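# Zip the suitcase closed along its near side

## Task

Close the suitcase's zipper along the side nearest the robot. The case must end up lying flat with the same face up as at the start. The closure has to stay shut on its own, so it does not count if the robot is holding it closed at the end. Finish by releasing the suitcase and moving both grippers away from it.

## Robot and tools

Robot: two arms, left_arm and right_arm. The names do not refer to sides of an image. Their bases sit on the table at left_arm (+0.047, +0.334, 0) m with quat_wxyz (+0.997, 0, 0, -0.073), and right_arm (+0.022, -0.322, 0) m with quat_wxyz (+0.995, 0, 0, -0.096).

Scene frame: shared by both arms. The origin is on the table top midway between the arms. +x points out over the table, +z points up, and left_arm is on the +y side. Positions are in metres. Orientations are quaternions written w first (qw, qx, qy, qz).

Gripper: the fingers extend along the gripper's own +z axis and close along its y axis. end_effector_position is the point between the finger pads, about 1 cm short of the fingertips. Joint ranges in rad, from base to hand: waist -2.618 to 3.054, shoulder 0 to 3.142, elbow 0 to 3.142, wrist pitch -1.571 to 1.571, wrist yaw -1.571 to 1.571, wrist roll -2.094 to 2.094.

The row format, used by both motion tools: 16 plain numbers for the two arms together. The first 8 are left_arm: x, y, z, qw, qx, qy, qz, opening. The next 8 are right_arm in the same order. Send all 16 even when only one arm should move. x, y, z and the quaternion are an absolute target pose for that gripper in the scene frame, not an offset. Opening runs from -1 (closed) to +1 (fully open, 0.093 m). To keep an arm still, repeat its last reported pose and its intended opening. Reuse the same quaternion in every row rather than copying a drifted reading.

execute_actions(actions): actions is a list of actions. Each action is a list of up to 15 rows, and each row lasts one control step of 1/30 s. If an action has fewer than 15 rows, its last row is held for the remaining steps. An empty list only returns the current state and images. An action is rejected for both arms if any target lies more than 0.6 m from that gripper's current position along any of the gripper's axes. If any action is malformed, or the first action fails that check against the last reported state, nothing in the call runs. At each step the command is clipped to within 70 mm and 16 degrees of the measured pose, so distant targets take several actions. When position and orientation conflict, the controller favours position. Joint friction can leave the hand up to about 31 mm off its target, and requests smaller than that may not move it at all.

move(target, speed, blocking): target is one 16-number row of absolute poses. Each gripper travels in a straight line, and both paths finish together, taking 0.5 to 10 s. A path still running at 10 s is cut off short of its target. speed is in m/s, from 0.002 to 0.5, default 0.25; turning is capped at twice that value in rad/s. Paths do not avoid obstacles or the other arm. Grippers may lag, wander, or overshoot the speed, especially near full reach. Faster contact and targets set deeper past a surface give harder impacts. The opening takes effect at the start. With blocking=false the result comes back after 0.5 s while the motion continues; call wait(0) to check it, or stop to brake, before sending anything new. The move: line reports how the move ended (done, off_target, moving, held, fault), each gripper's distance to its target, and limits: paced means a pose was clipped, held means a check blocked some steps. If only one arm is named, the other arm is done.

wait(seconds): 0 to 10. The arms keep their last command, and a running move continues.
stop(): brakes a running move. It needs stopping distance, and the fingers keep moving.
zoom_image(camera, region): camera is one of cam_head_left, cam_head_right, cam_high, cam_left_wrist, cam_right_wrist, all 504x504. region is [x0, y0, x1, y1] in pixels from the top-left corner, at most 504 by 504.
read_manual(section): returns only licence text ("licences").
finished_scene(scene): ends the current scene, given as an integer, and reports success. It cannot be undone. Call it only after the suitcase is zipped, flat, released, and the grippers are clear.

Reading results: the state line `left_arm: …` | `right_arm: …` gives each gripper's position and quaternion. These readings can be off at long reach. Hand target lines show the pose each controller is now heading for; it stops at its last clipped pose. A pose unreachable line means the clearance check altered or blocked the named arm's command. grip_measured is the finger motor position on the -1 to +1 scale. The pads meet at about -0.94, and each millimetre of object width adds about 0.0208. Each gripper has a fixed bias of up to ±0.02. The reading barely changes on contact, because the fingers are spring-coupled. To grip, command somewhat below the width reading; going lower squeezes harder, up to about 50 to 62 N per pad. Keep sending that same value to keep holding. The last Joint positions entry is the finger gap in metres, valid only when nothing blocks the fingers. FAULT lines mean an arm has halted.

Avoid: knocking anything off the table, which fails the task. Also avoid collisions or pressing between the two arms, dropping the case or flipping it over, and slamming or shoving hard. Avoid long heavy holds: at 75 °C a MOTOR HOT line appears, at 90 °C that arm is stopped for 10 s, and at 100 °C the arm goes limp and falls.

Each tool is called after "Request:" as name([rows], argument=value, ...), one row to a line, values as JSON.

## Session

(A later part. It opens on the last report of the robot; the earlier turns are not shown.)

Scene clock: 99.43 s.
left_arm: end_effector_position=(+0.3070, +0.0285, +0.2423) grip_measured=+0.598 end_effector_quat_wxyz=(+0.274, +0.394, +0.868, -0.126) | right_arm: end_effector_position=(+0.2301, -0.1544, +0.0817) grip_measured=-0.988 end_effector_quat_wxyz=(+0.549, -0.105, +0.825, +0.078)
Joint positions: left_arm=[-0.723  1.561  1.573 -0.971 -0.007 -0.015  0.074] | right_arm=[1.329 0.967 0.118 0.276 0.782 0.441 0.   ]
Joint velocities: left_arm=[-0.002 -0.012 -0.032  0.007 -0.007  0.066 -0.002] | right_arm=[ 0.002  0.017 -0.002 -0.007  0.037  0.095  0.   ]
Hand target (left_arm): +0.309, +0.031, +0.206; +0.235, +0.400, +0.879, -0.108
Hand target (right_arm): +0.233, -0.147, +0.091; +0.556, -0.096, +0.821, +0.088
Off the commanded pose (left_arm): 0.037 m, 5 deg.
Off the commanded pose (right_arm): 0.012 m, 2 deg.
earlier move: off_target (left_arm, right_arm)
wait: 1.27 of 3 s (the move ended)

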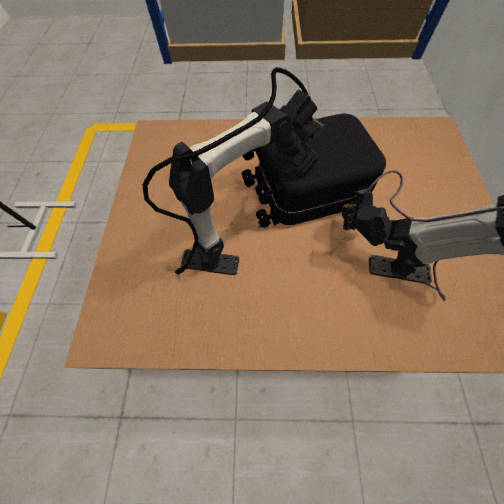

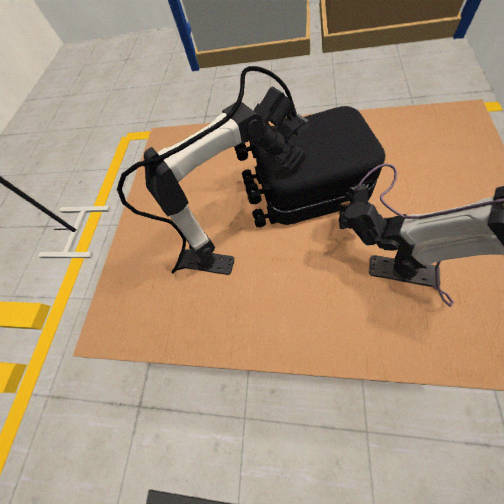

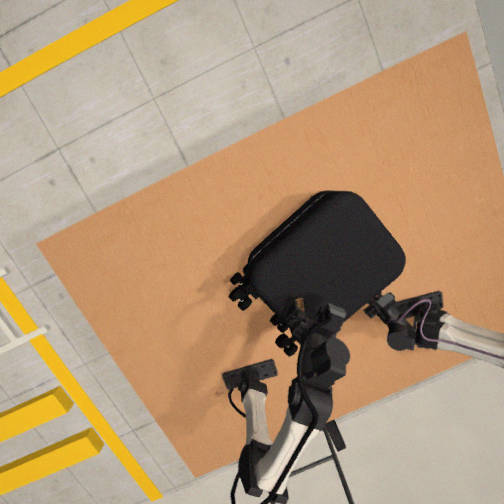

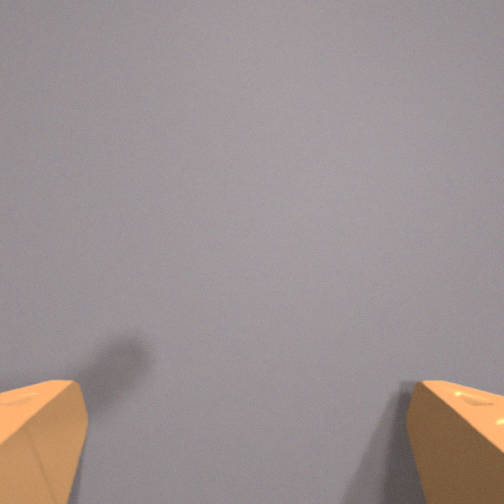

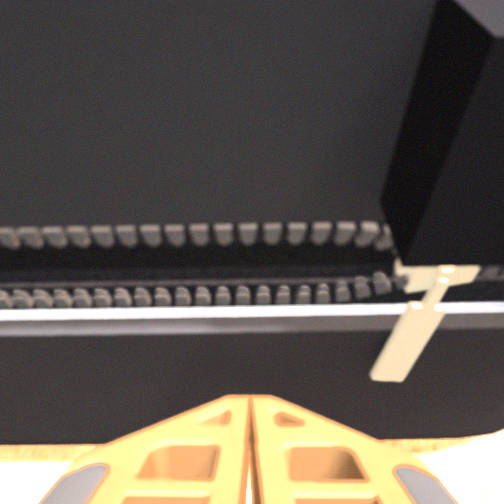

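Request:
move(target=[0.31,0.03,0.215,0.236,0.401,0.879,-0.107,0.6, 0.218,-0.165,0.088,0.548,-0.112,0.825,0.079,-0.5], speed=0.08)

Request:
move(target=[0.31,0.03,0.215,0.236,0.401,0.879,-0.107,0.6, 0.228,-0.192,0.084,0.548,-0.112,0.825,0.079,-0.5], speed=0.08)

Scene clock: 119.30 s.
left_arm: end_effector_position=(+0.3069, +0.0286, +0.2427) grip_measured=+0.598 end_effector_quat_wxyz=(+0.274, +0.394, +0.868, -0.126) | right_arm: end_effector_position=(+0.2196, -0.1634, +0.0861) grip_measured=-0.502 end_effector_quat_wxyz=(+0.545, -0.116, +0.827, +0.074)
Joint positions: left_arm=[-0.723  1.56   1.574 -0.972 -0.007 -0.015  0.074] | right_arm=[1.364 0.814 0.118 0.094 0.8   0.454 0.021]
Joint velocities: left_arm=[-0.012 -0.002 -0.017  0.037 -0.022  0.022  0.   ] | right_arm=[-0.002 -0.012  0.002 -0.066  0.081  0.081 -0.   ]
Hand target (left_arm): +0.310, +0.030, +0.216; +0.236, +0.400, +0.879, -0.108
Hand target (right_arm): +0.218, -0.164, +0.087; +0.548, -0.112, +0.825, +0.079
Off the commanded pose (left_arm): 0.028 m, 5 deg.
Off the commanded pose (right_arm): 0.003 m, 1 deg.
move: off_target (left_arm)

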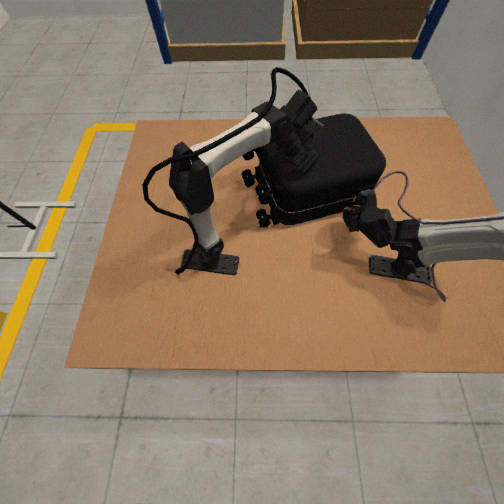

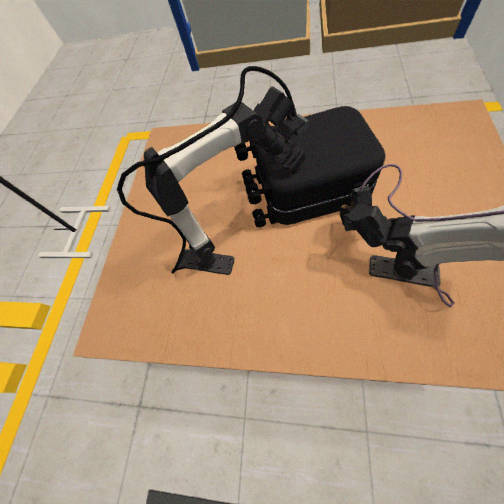

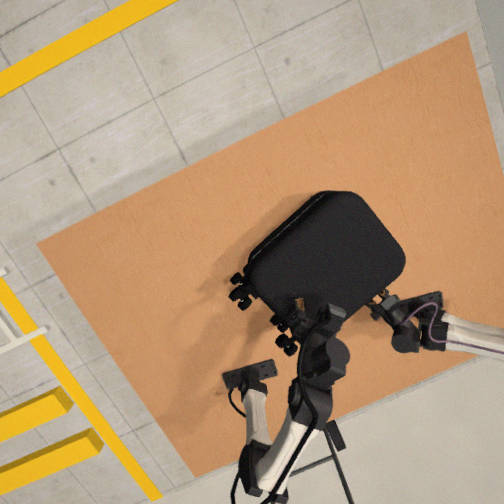

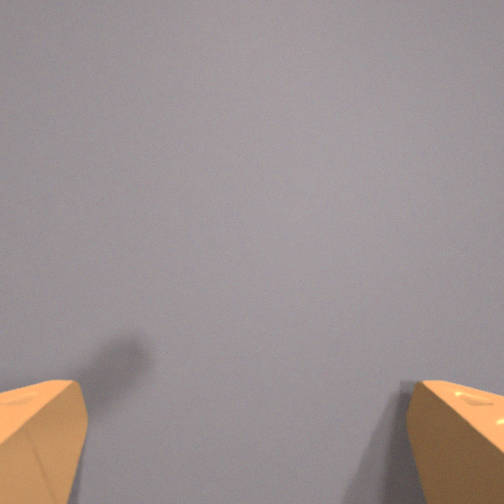

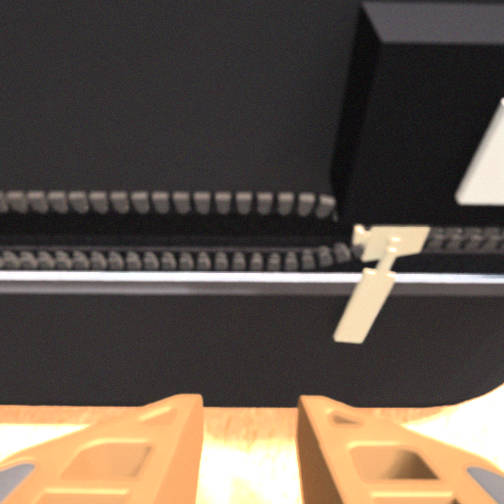

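Scene clock: 120.43 s.
left_arm: end_effector_position=(+0.3068, +0.0287, +0.2430) grip_measured=+0.598 end_effector_quat_wxyz=(+0.275, +0.394, +0.868, -0.126) | right_arm: end_effector_position=(+0.2293, -0.1872, +0.0894) grip_measured=-0.502 end_effector_quat_wxyz=(+0.549, -0.109, +0.824, +0.083)
Joint positions: left_arm=[-0.723  1.559  1.574 -0.972 -0.007 -0.015  0.074] | right_arm=[1.197 0.602 0.067 0.03  0.659 0.344 0.021]
Joint velocities: left_arm=[-0.007  0.007 -0.007  0.066  0.037 -0.007 -0.002] | right_arm=[-0.007  0.012 -0.002 -0.051 -0.022 -0.037 -0.   ]
Hand target (left_arm): +0.309, +0.030, +0.216; +0.236, +0.401, +0.879, -0.108
Hand target (right_arm): +0.228, -0.191, +0.083; +0.548, -0.112, +0.825, +0.078
Off the commanded pose (left_arm): 0.028 m, 5 deg.
Off the commanded pose (right_arm): 0.007 m, 1 deg.
move: off_target (left_arm)

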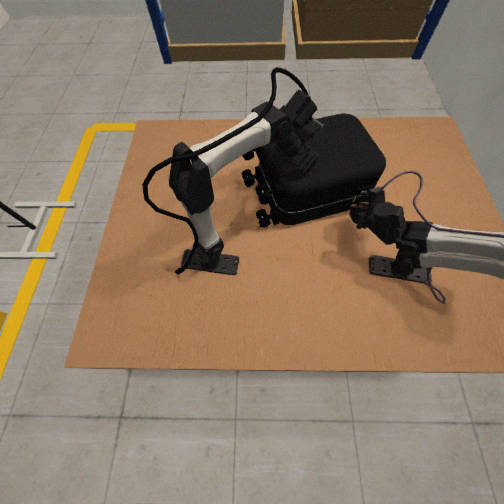

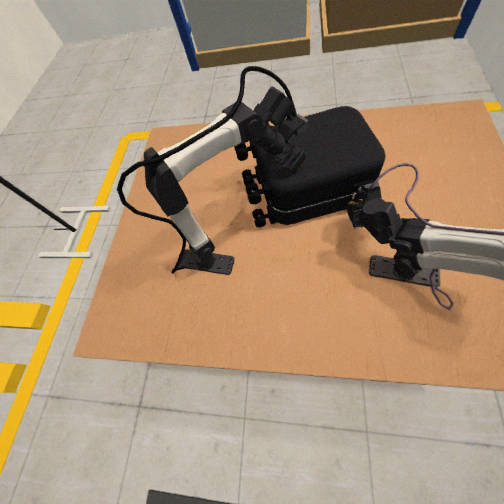

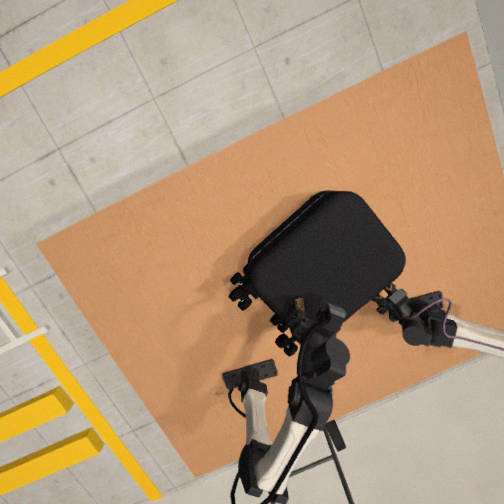

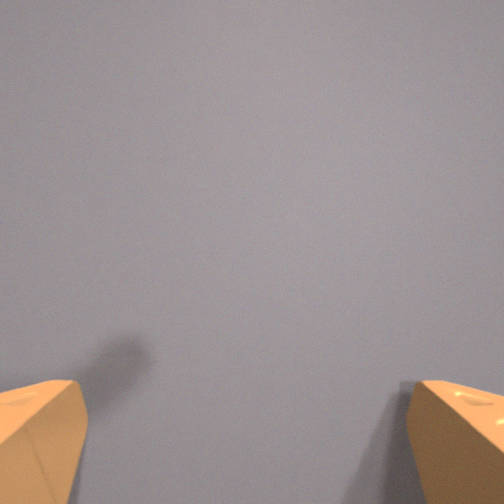

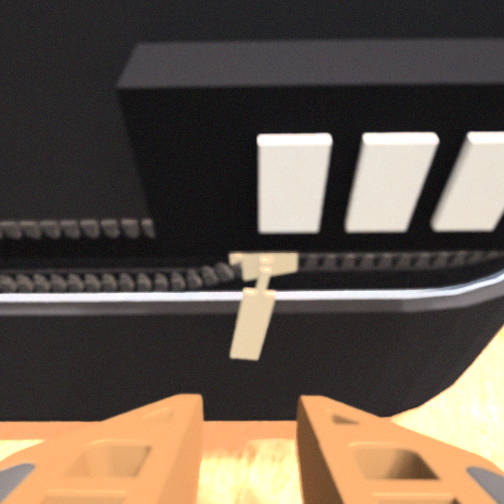

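Request:
move(target=[0.31,0.03,0.205,0.236,0.401,0.879,-0.107,0.6, 0.2483,-0.1831,0.082,0.539,-0.040,0.832,0.1265,-0.5], speed=0.04)

Scene clock: 124.40 s.
left_arm: end_effector_position=(+0.3079, +0.0284, +0.2428) grip_measured=+0.598 end_effector_quat_wxyz=(+0.277, +0.393, +0.868, -0.127) | right_arm: end_effector_position=(+0.2466, -0.1838, +0.0863) grip_measured=-0.502 end_effector_quat_wxyz=(+0.541, -0.044, +0.831, +0.123)
Joint positions: left_arm=[-0.722  1.557  1.568 -0.962 -0.007 -0.015  0.074] | right_arm=[1.096 0.768 0.067 0.227 0.573 0.441 0.021]
Joint velocities: left_arm=[ 0.012  0.007 -0.002 -0.007  0.037 -0.007 -0.001] | right_arm=[-0.027  0.007 -0.007 -0.051 -0.007 -0.007 -0.   ]
Hand target (left_arm): +0.309, +0.031, +0.206; +0.236, +0.400, +0.879, -0.108
Hand target (right_arm): +0.248, -0.184, +0.082; +0.538, -0.040, +0.832, +0.126
Off the commanded pose (left_arm): 0.038 m, 5 deg.
Off the commanded pose (right_arm): 0.005 m, 1 deg.
move: off_target (left_arm)

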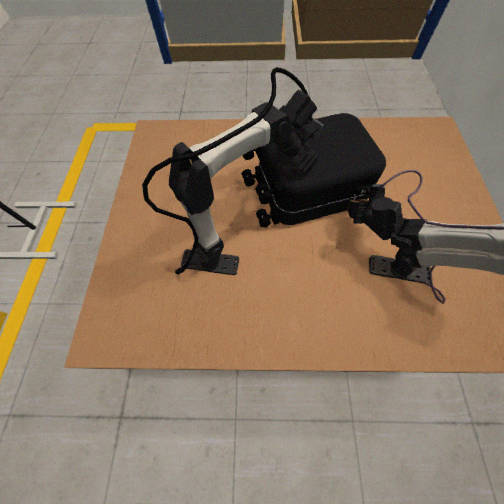

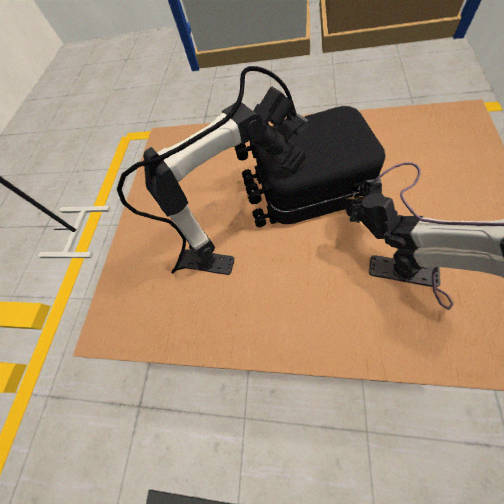

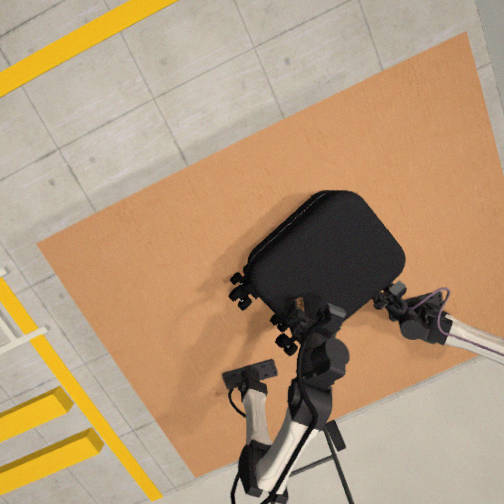

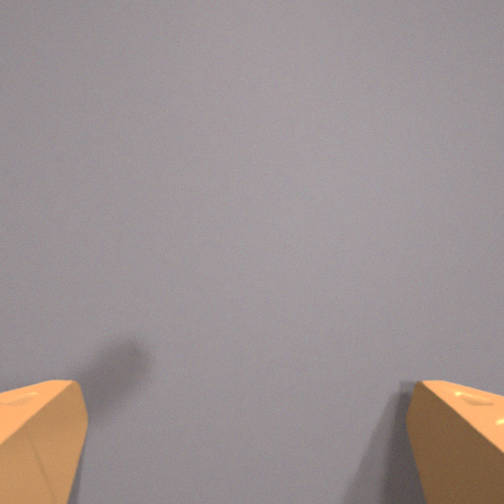

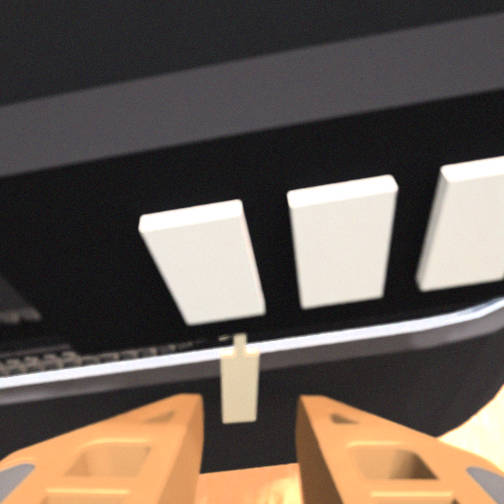

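Request:
execute_actions([
  [[0.31,0.03,0.205,0.236,0.401,0.879,-0.107,0.6, 0.247,-0.182,0.088,0.539,-0.040,0.832,0.1265,-0.5],[0.31,0.03,0.205,0.236,0.401,0.879,-0.107,0.6, 0.247,-0.181,0.091,0.539,-0.040,0.832,0.1265,-0.5],[0.31,0.03,0.205,0.236,0.401,0.879,-0.107,0.6, 0.247,-0.180,0.094,0.539,-0.040,0.832,0.1265,-0.5]],
])

Scene clock: 126.33 s.
left_arm: end_effector_position=(+0.3080, +0.0284, +0.2429) grip_measured=+0.598 end_effector_quat_wxyz=(+0.277, +0.393, +0.868, -0.127) | right_arm: end_effector_position=(+0.2461, -0.1840, +0.0859) grip_measured=-0.502 end_effector_quat_wxyz=(+0.537, -0.042, +0.834, +0.120)
Joint positions: left_arm=[-0.721  1.557  1.568 -0.961 -0.007 -0.015  0.074] | right_arm=[1.1   0.768 0.079 0.198 0.579 0.454 0.021]
Joint velocities: left_arm=[ 0.027 -0.012 -0.012 -0.051 -0.051  0.007  0.   ] | right_arm=[-0.002 -0.012 -0.002  0.037  0.022 -0.007  0.001]
Hand target (left_arm): +0.309, +0.031, +0.206; +0.236, +0.400, +0.879, -0.108
Hand target (right_arm): +0.247, -0.180, +0.094; +0.539, -0.040, +0.832, +0.127
Off the commanded pose (left_arm): 0.038 m, 6 deg.
Off the commanded pose (right_arm): 0.009 m, 1 deg.

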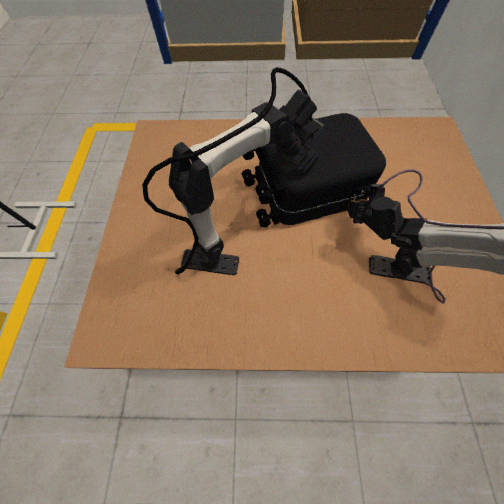

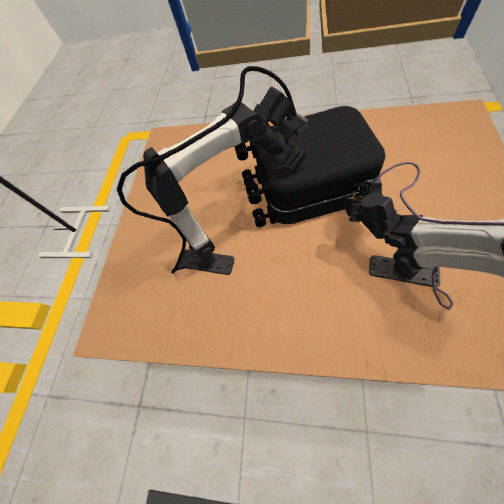

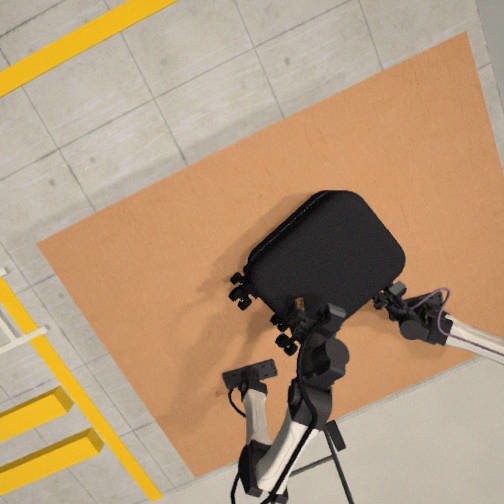

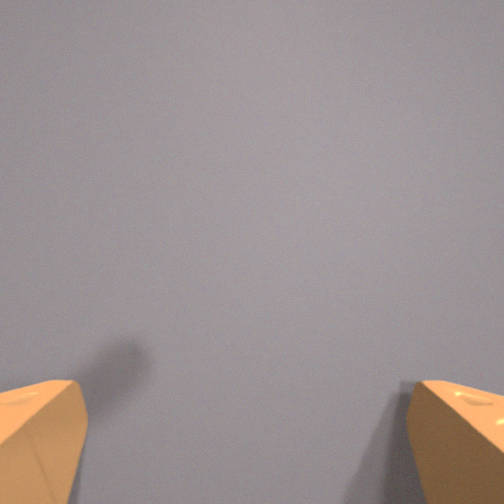

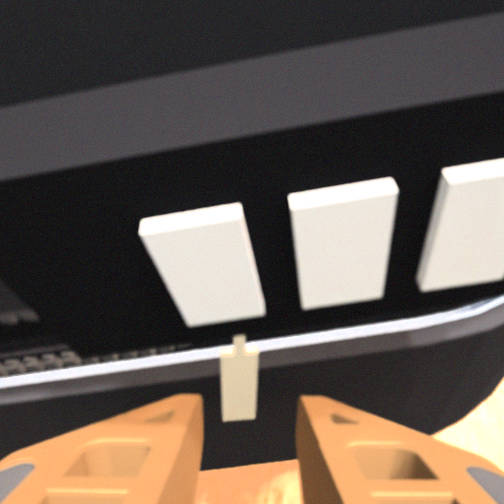

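Request:
execute_actions([
  [[0.31,0.03,0.205,0.236,0.401,0.879,-0.107,0.6, 0.247,-0.180,0.095,0.549,-0.042,0.825,0.128,-0.5],[0.31,0.03,0.205,0.236,0.401,0.879,-0.107,0.6, 0.247,-0.180,0.096,0.559,-0.043,0.818,0.129,-0.5]],
])

Scene clock: 128.00 s.
left_arm: end_effector_position=(+0.3080, +0.0284, +0.2429) grip_measured=+0.598 end_effector_quat_wxyz=(+0.277, +0.393, +0.868, -0.127) | right_arm: end_effector_position=(+0.2460, -0.1826, +0.0890) grip_measured=-0.502 end_effector_quat_wxyz=(+0.544, -0.047, +0.830, +0.117)
Joint positions: left_arm=[-0.721  1.557  1.568 -0.961 -0.007 -0.015  0.074] | right_arm=[1.114 0.768 0.079 0.21  0.596 0.439 0.021]
Joint velocities: left_arm=[-0.012  0.002  0.007 -0.022  0.051 -0.022 -0.001] | right_arm=[-0.027  0.002 -0.007  0.022  0.081 -0.022 -0.   ]
Hand target (left_arm): +0.309, +0.031, +0.206; +0.235, +0.400, +0.879, -0.108
Hand target (right_arm): +0.247, -0.180, +0.096; +0.558, -0.042, +0.819, +0.129
Off the commanded pose (left_arm): 0.038 m, 6 deg.
Off the commanded pose (right_arm): 0.008 m, 3 deg.

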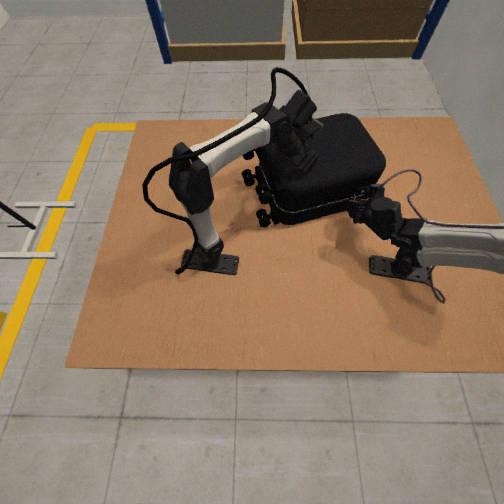

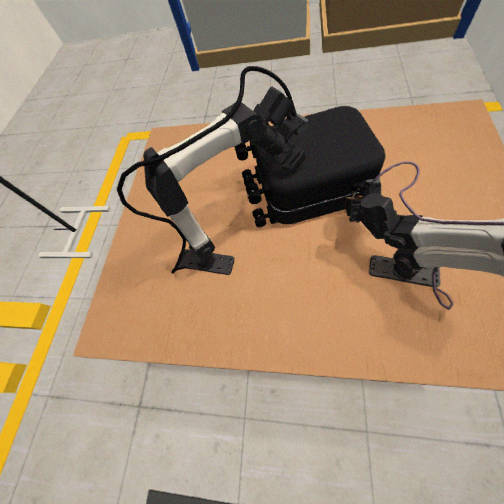

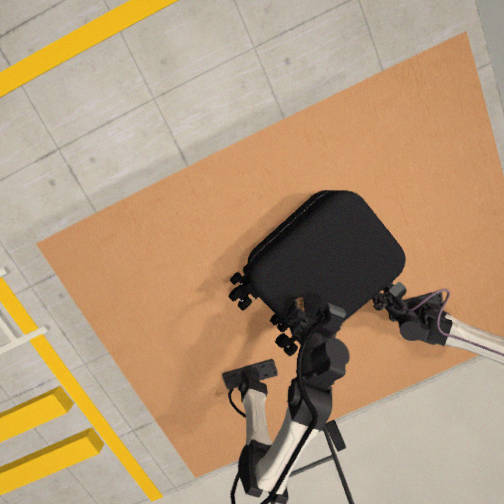

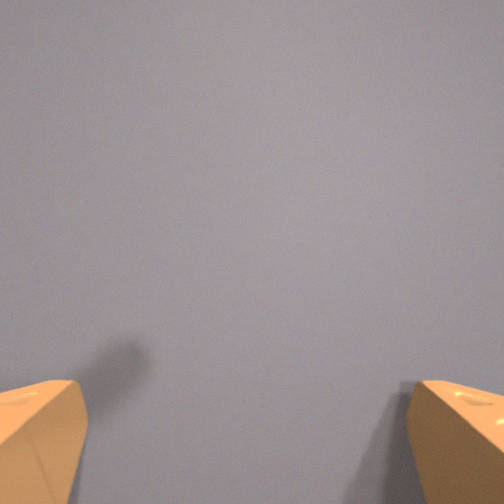

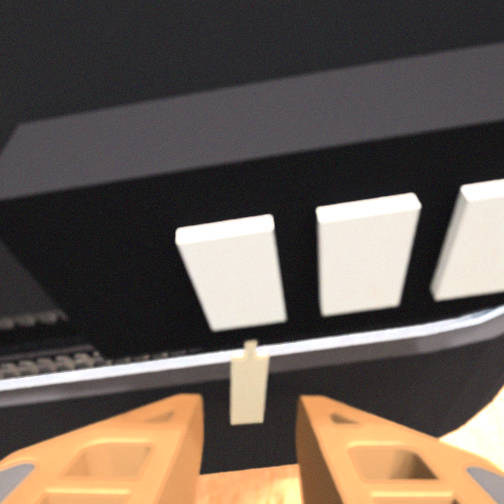

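Request:
execute_actions([
  [[0.31,0.03,0.205,0.236,0.401,0.879,-0.107,0.6, 0.252,-0.179,0.096,0.559,-0.043,0.818,0.129,-0.55]],
  [[0.31,0.03,0.205,0.236,0.401,0.879,-0.107,0.6, 0.252,-0.179,0.096,0.559,-0.043,0.818,0.129,-1]],
])

Request:
zoom_image(camera="cam_right_wrist", region=[150, 300, 354, 504])

Scene clock: 129.87 s.
left_arm: end_effector_position=(+0.3082, +0.0283, +0.2430) grip_measured=+0.598 end_effector_quat_wxyz=(+0.278, +0.393, +0.867, -0.127) | right_arm: end_effector_position=(+0.2465, -0.1799, +0.0906) grip_measured=-0.979 end_effector_quat_wxyz=(+0.544, -0.053, +0.828, +0.123)
Joint positions: left_arm=[-0.721  1.557  1.568 -0.96  -0.007 -0.015  0.074] | right_arm=[1.107 0.768 0.079 0.223 0.575 0.425 0.   ]
Joint velocities: left_arm=[ 0.007  0.017 -0.007 -0.007 -0.037  0.022  0.001] | right_arm=[ 0.002 -0.002  0.007  0.081  0.022 -0.051  0.   ]
Hand target (left_arm): +0.309, +0.031, +0.206; +0.235, +0.400, +0.879, -0.108
Hand target (right_arm): +0.251, -0.180, +0.096; +0.558, -0.043, +0.819, +0.129
Off the commanded pose (left_arm): 0.038 m, 6 deg.
Off the commanded pose (right_arm): 0.008 m, 2 deg.

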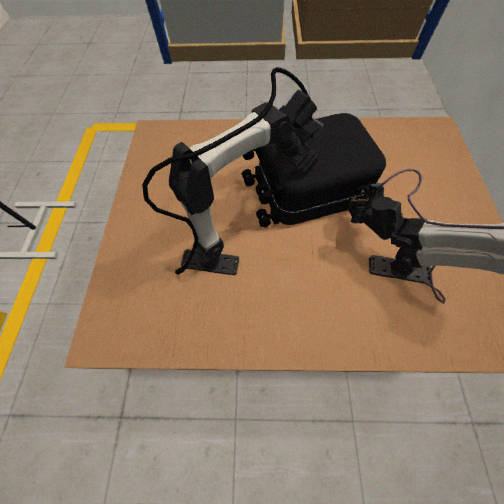

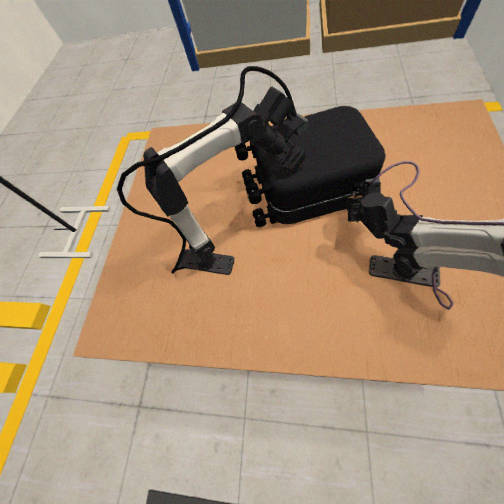

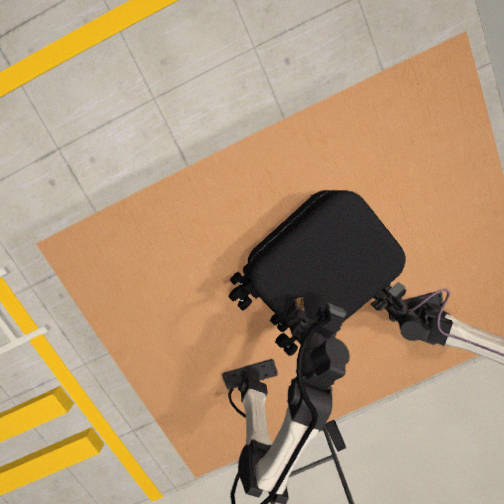

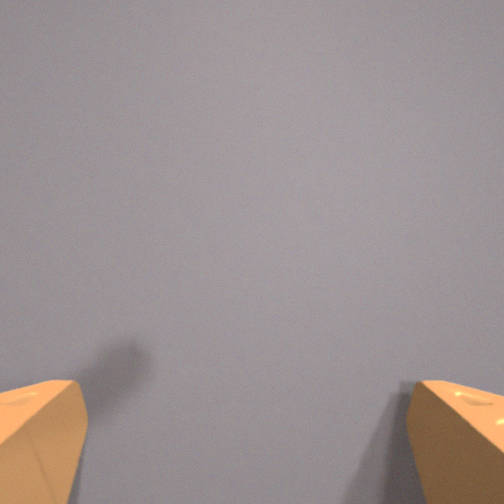

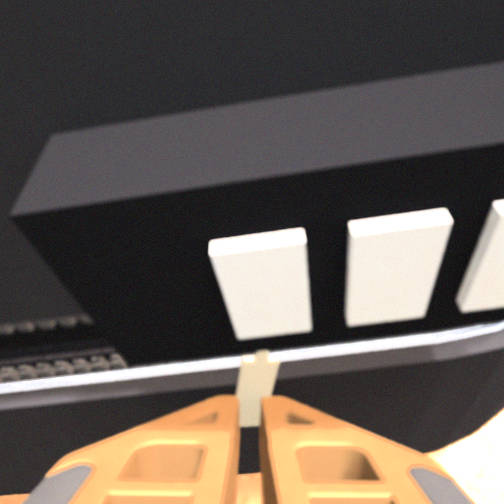

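Region (150, 300, 354, 504) of cam_right_wrist's 504x504 image, scaled by 2.471, with more detail than that image has.

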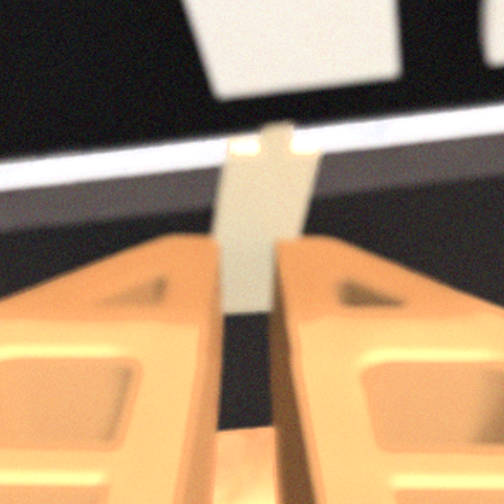

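Request:
move(target=[0.31,0.03,0.205,0.236,0.401,0.879,-0.107,0.6, 0.2427,-0.1711,0.10,0.514,0.1015,0.823,0.2185,-1], speed=0.15)

Scene clock: 133.80 s.
left_arm: end_effector_position=(+0.3082, +0.0282, +0.2428) grip_measured=+0.598 end_effector_quat_wxyz=(+0.278, +0.393, +0.867, -0.128) | right_arm: end_effector_position=(+0.2410, -0.1748, +0.0933) grip_measured=-0.979 end_effector_quat_wxyz=(+0.512, +0.097, +0.825, +0.217)
Joint positions: left_arm=[-0.721  1.557  1.566 -0.958 -0.007 -0.015  0.074] | right_arm=[1.17  0.768 0.101 0.175 0.633 0.824 0.   ]
Joint velocities: left_arm=[ 0.002 -0.002  0.002 -0.007 -0.081 -0.022  0.   ] | right_arm=[-0.022  0.002  0.012  0.022  0.051 -0.007  0.   ]
Hand target (left_arm): +0.309, +0.031, +0.206; +0.235, +0.400, +0.879, -0.108
Hand target (right_arm): +0.243, -0.171, +0.100; +0.514, +0.101, +0.823, +0.219
Off the commanded pose (left_arm): 0.038 m, 6 deg.
Off the commanded pose (right_arm): 0.008 m, 1 deg.
move: off_target (left_arm)

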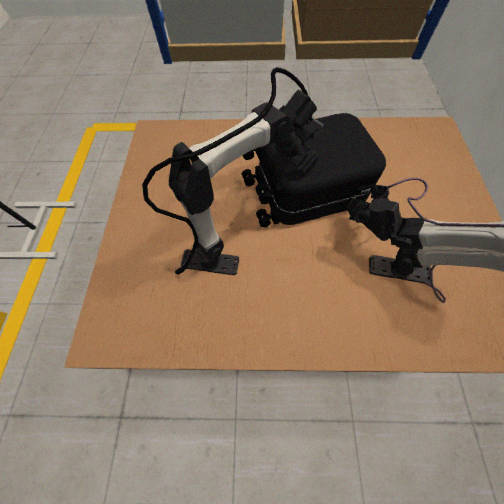

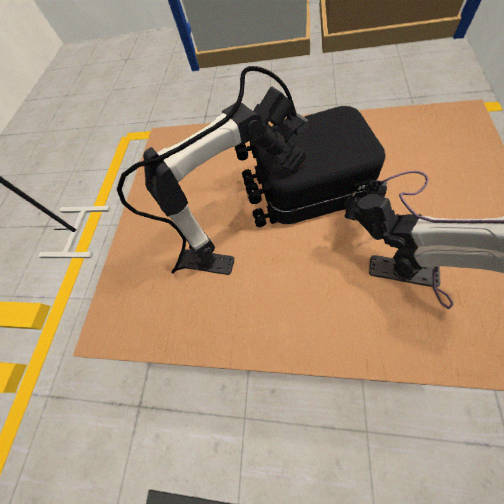

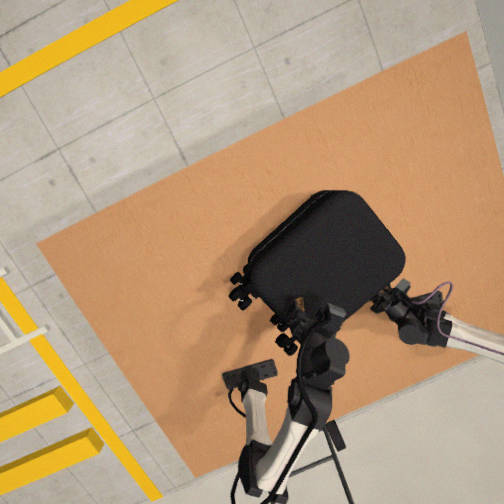

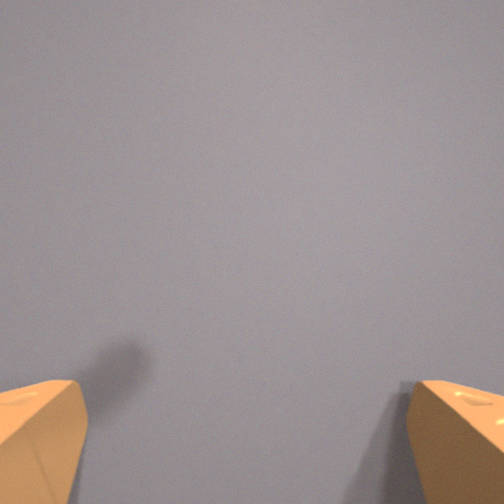

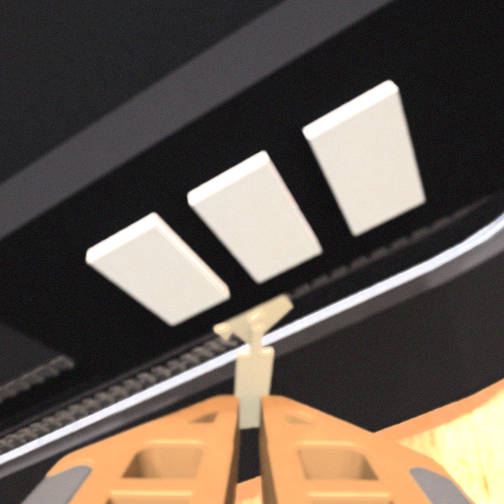

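Request:
move(target=[0.31,0.03,0.205,0.236,0.401,0.879,-0.107,0.6, 0.2395,-0.1606,0.111,0.440,0.311,0.7685,0.344,-1], speed=0.15)

Scene clock: 137.07 s.
left_arm: end_effector_position=(+0.3082, +0.0282, +0.2434) grip_measured=+0.598 end_effector_quat_wxyz=(+0.279, +0.393, +0.867, -0.128) | right_arm: end_effector_position=(+0.2378, -0.1654, +0.1050) grip_measured=-0.988 end_effector_quat_wxyz=(+0.440, +0.309, +0.771, +0.343)
Joint positions: left_arm=[-0.721  1.555  1.566 -0.958 -0.007 -0.015  0.074] | right_arm=[1.232 0.784 0.158 0.113 0.691 1.388 0.   ]
Joint velocities: left_arm=[-0.012 -0.007 -0.002  0.051 -0.007 -0.007 -0.   ] | right_arm=[-0.007 -0.017  0.007 -0.081  0.125 -0.037  0.   ]
Hand target (left_arm): +0.309, +0.031, +0.206; +0.235, +0.400, +0.879, -0.108
Hand target (right_arm): +0.239, -0.161, +0.111; +0.440, +0.311, +0.769, +0.344
Off the commanded pose (left_arm): 0.038 m, 6 deg.
Off the commanded pose (right_arm): 0.008 m, 0 deg.
move: off_target (left_arm)

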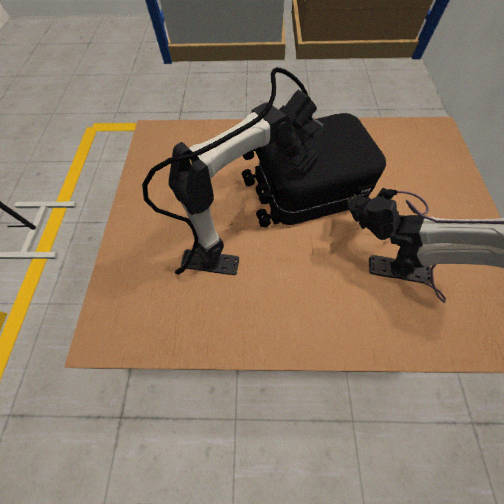

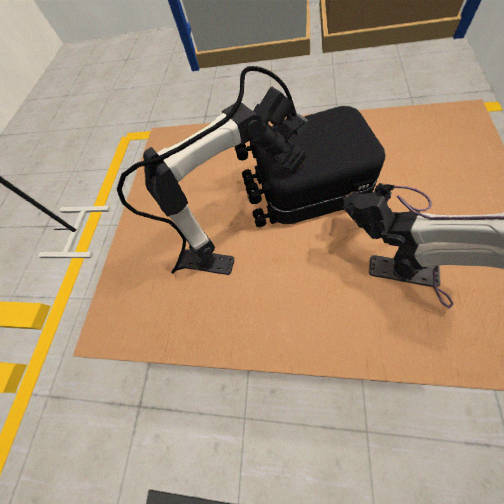

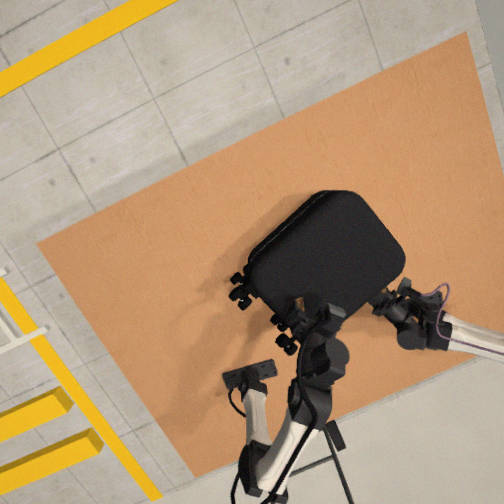

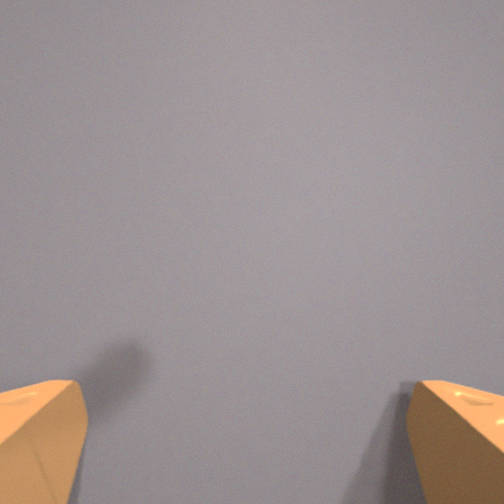

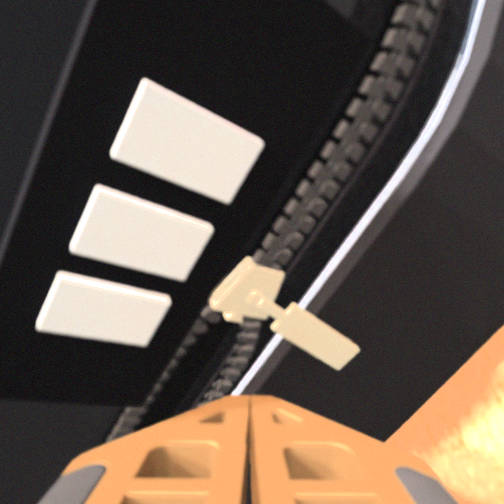

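Request:
zoom_image(camera="cam_right_wrist", region=[170, 220, 390, 420])

Region (170, 220, 390, 420) of cam_right_wrist's 504x504 image, scaled by 2.291, with more detail than that image has; it fills the top 458 rows of this view, and the rest is white.

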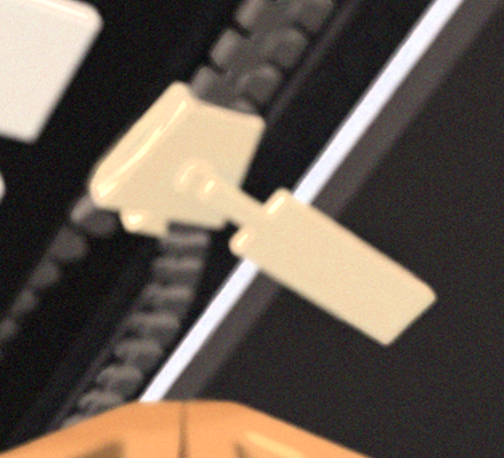

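Request:
move(target=[0.28,0.06,0.31,0.236,0.401,0.879,-0.107,1, 0.195,-0.18,0.16,0.50,-0.05,0.855,0.12,0.6], speed=0.3)

Request:
move(target=[0.11,0.03,0.31,0.62,0.45,0.60,0.10,1, 0.21,-0.2,0.32,0.33,-0.243,0.908,0.089,0.6], speed=0.3)

Scene clock: 153.37 s.
left_arm: end_effector_position=(+0.2783, +0.0641, +0.3103) grip_measured=+0.994 end_effector_quat_wxyz=(+0.242, +0.398, +0.878, -0.109) | right_arm: end_effector_position=(+0.1958, -0.1808, +0.1458) grip_measured=+0.598 end_effector_quat_wxyz=(+0.492, -0.054, +0.862, +0.110)
Joint positions: left_arm=[-0.721  1.58   1.934 -1.388 -0.009 -0.015  0.093] | right_arm=[ 1.442  0.597  0.432 -0.618  0.8    0.776  0.074]
Joint velocities: left_arm=[-0.022 -0.007 -0.012 -0.022  0.081  0.022  0.   ] | right_arm=[-0.007  0.002 -0.007 -0.081 -0.022 -0.007  0.001]
Hand target (left_arm): +0.279, +0.062, +0.309; +0.236, +0.401, +0.879, -0.108
Hand target (right_arm): +0.196, -0.179, +0.160; +0.501, -0.051, +0.855, +0.122
Off the commanded pose (left_arm): 0.004 m, 1 deg.
Off the commanded pose (right_arm): 0.014 m, 2 deg.
move: off_target (right_arm)

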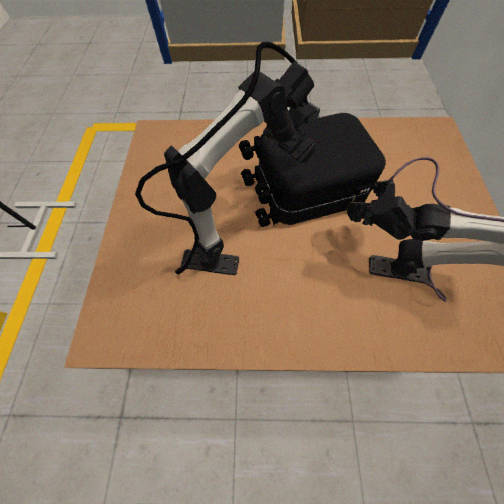

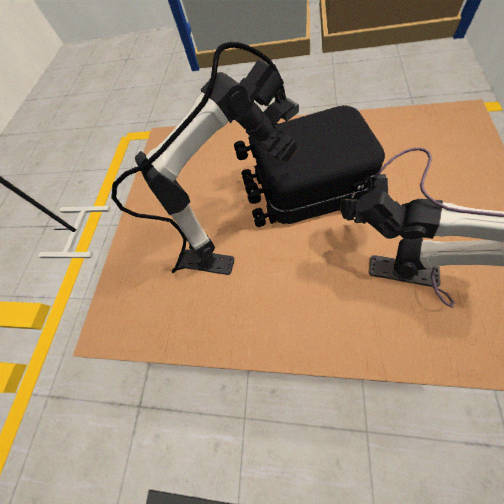

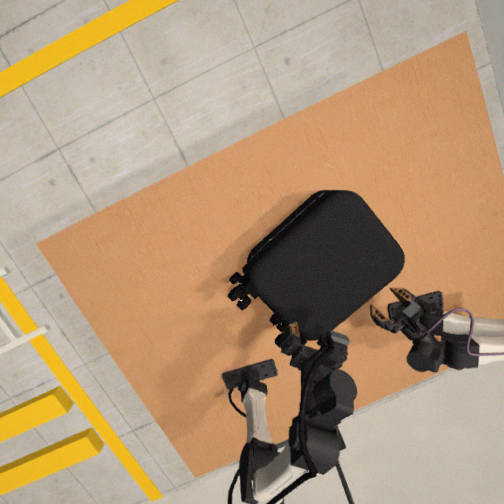

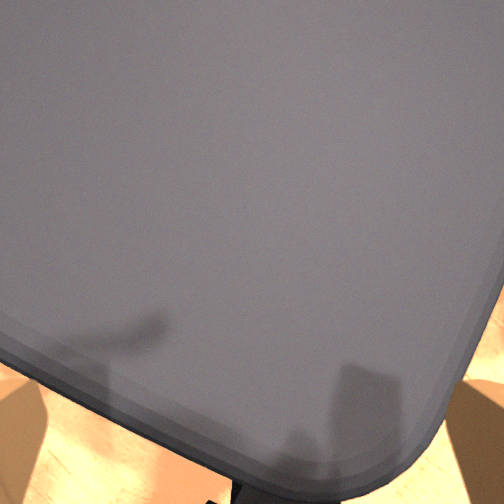

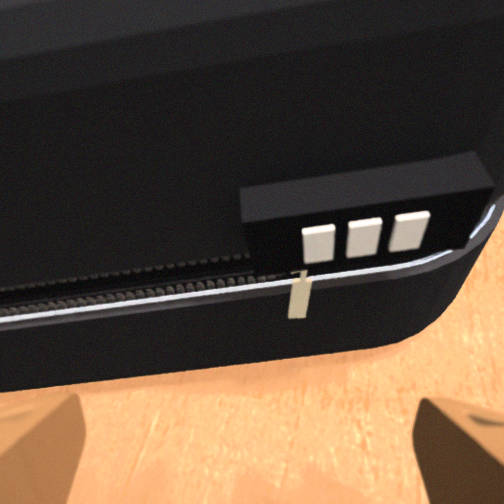

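Scene clock: 155.83 s.
left_arm: end_effector_position=(+0.1157, +0.0327, +0.3146) grip_measured=+0.994 end_effector_quat_wxyz=(+0.624, +0.455, +0.628, +0.092) | right_arm: end_effector_position=(+0.2042, -0.2023, +0.3149) grip_measured=+0.598 end_effector_quat_wxyz=(+0.329, -0.244, +0.908, +0.089)
Joint positions: left_arm=[-1.758  1.288  1.216 -0.88  -1.318 -0.164  0.093] | right_arm=[ 0.824  0.988  1.474 -1.364  0.066  0.082  0.074]
Joint velocities: left_arm=[ 0.002 -0.012 -0.012  0.007 -0.007 -0.037 -0.   ] | right_arm=[ 0.012  0.007  0.007  0.007 -0.051 -0.022  0.   ]
Hand target (left_arm): +0.115, +0.031, +0.307; +0.625, +0.463, +0.620, +0.105
Hand target (right_arm): +0.208, -0.201, +0.320; +0.330, -0.245, +0.907, +0.090
Off the commanded pose (left_arm): 0.008 m, 2 deg.
Off the commanded pose (right_arm): 0.008 m, 0 deg.
move: done

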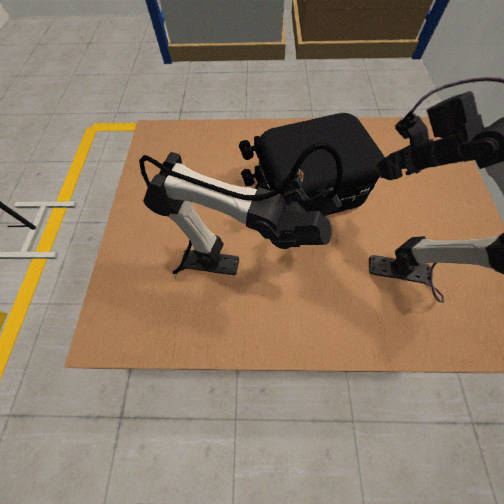

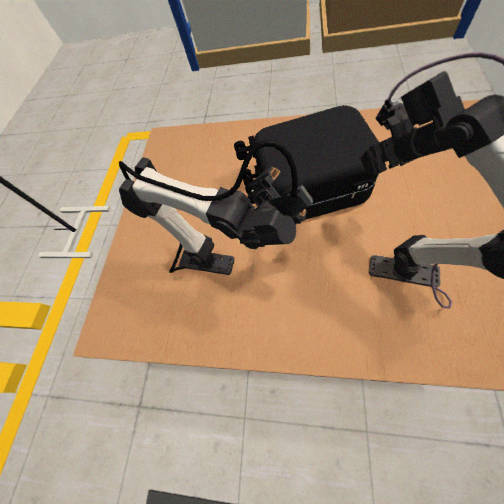

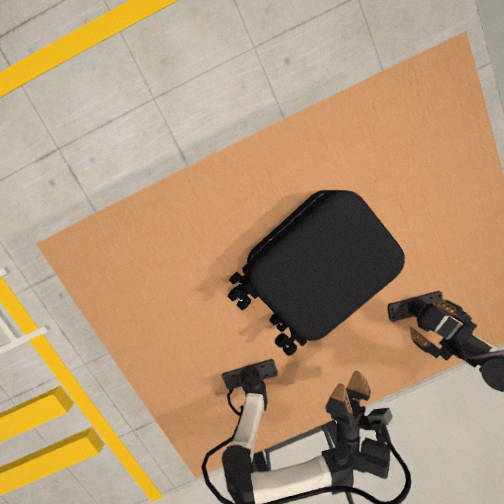

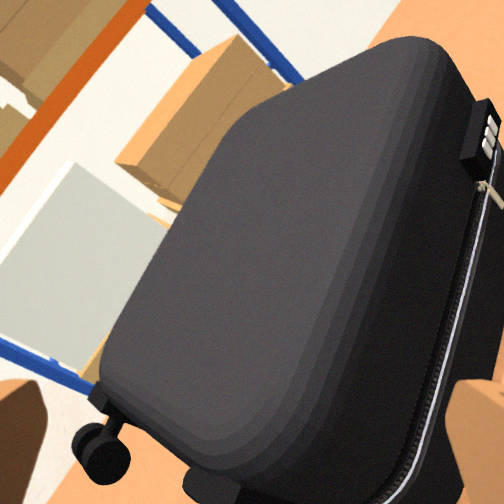

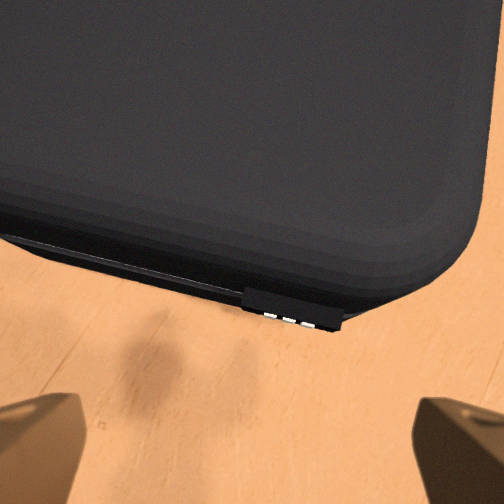

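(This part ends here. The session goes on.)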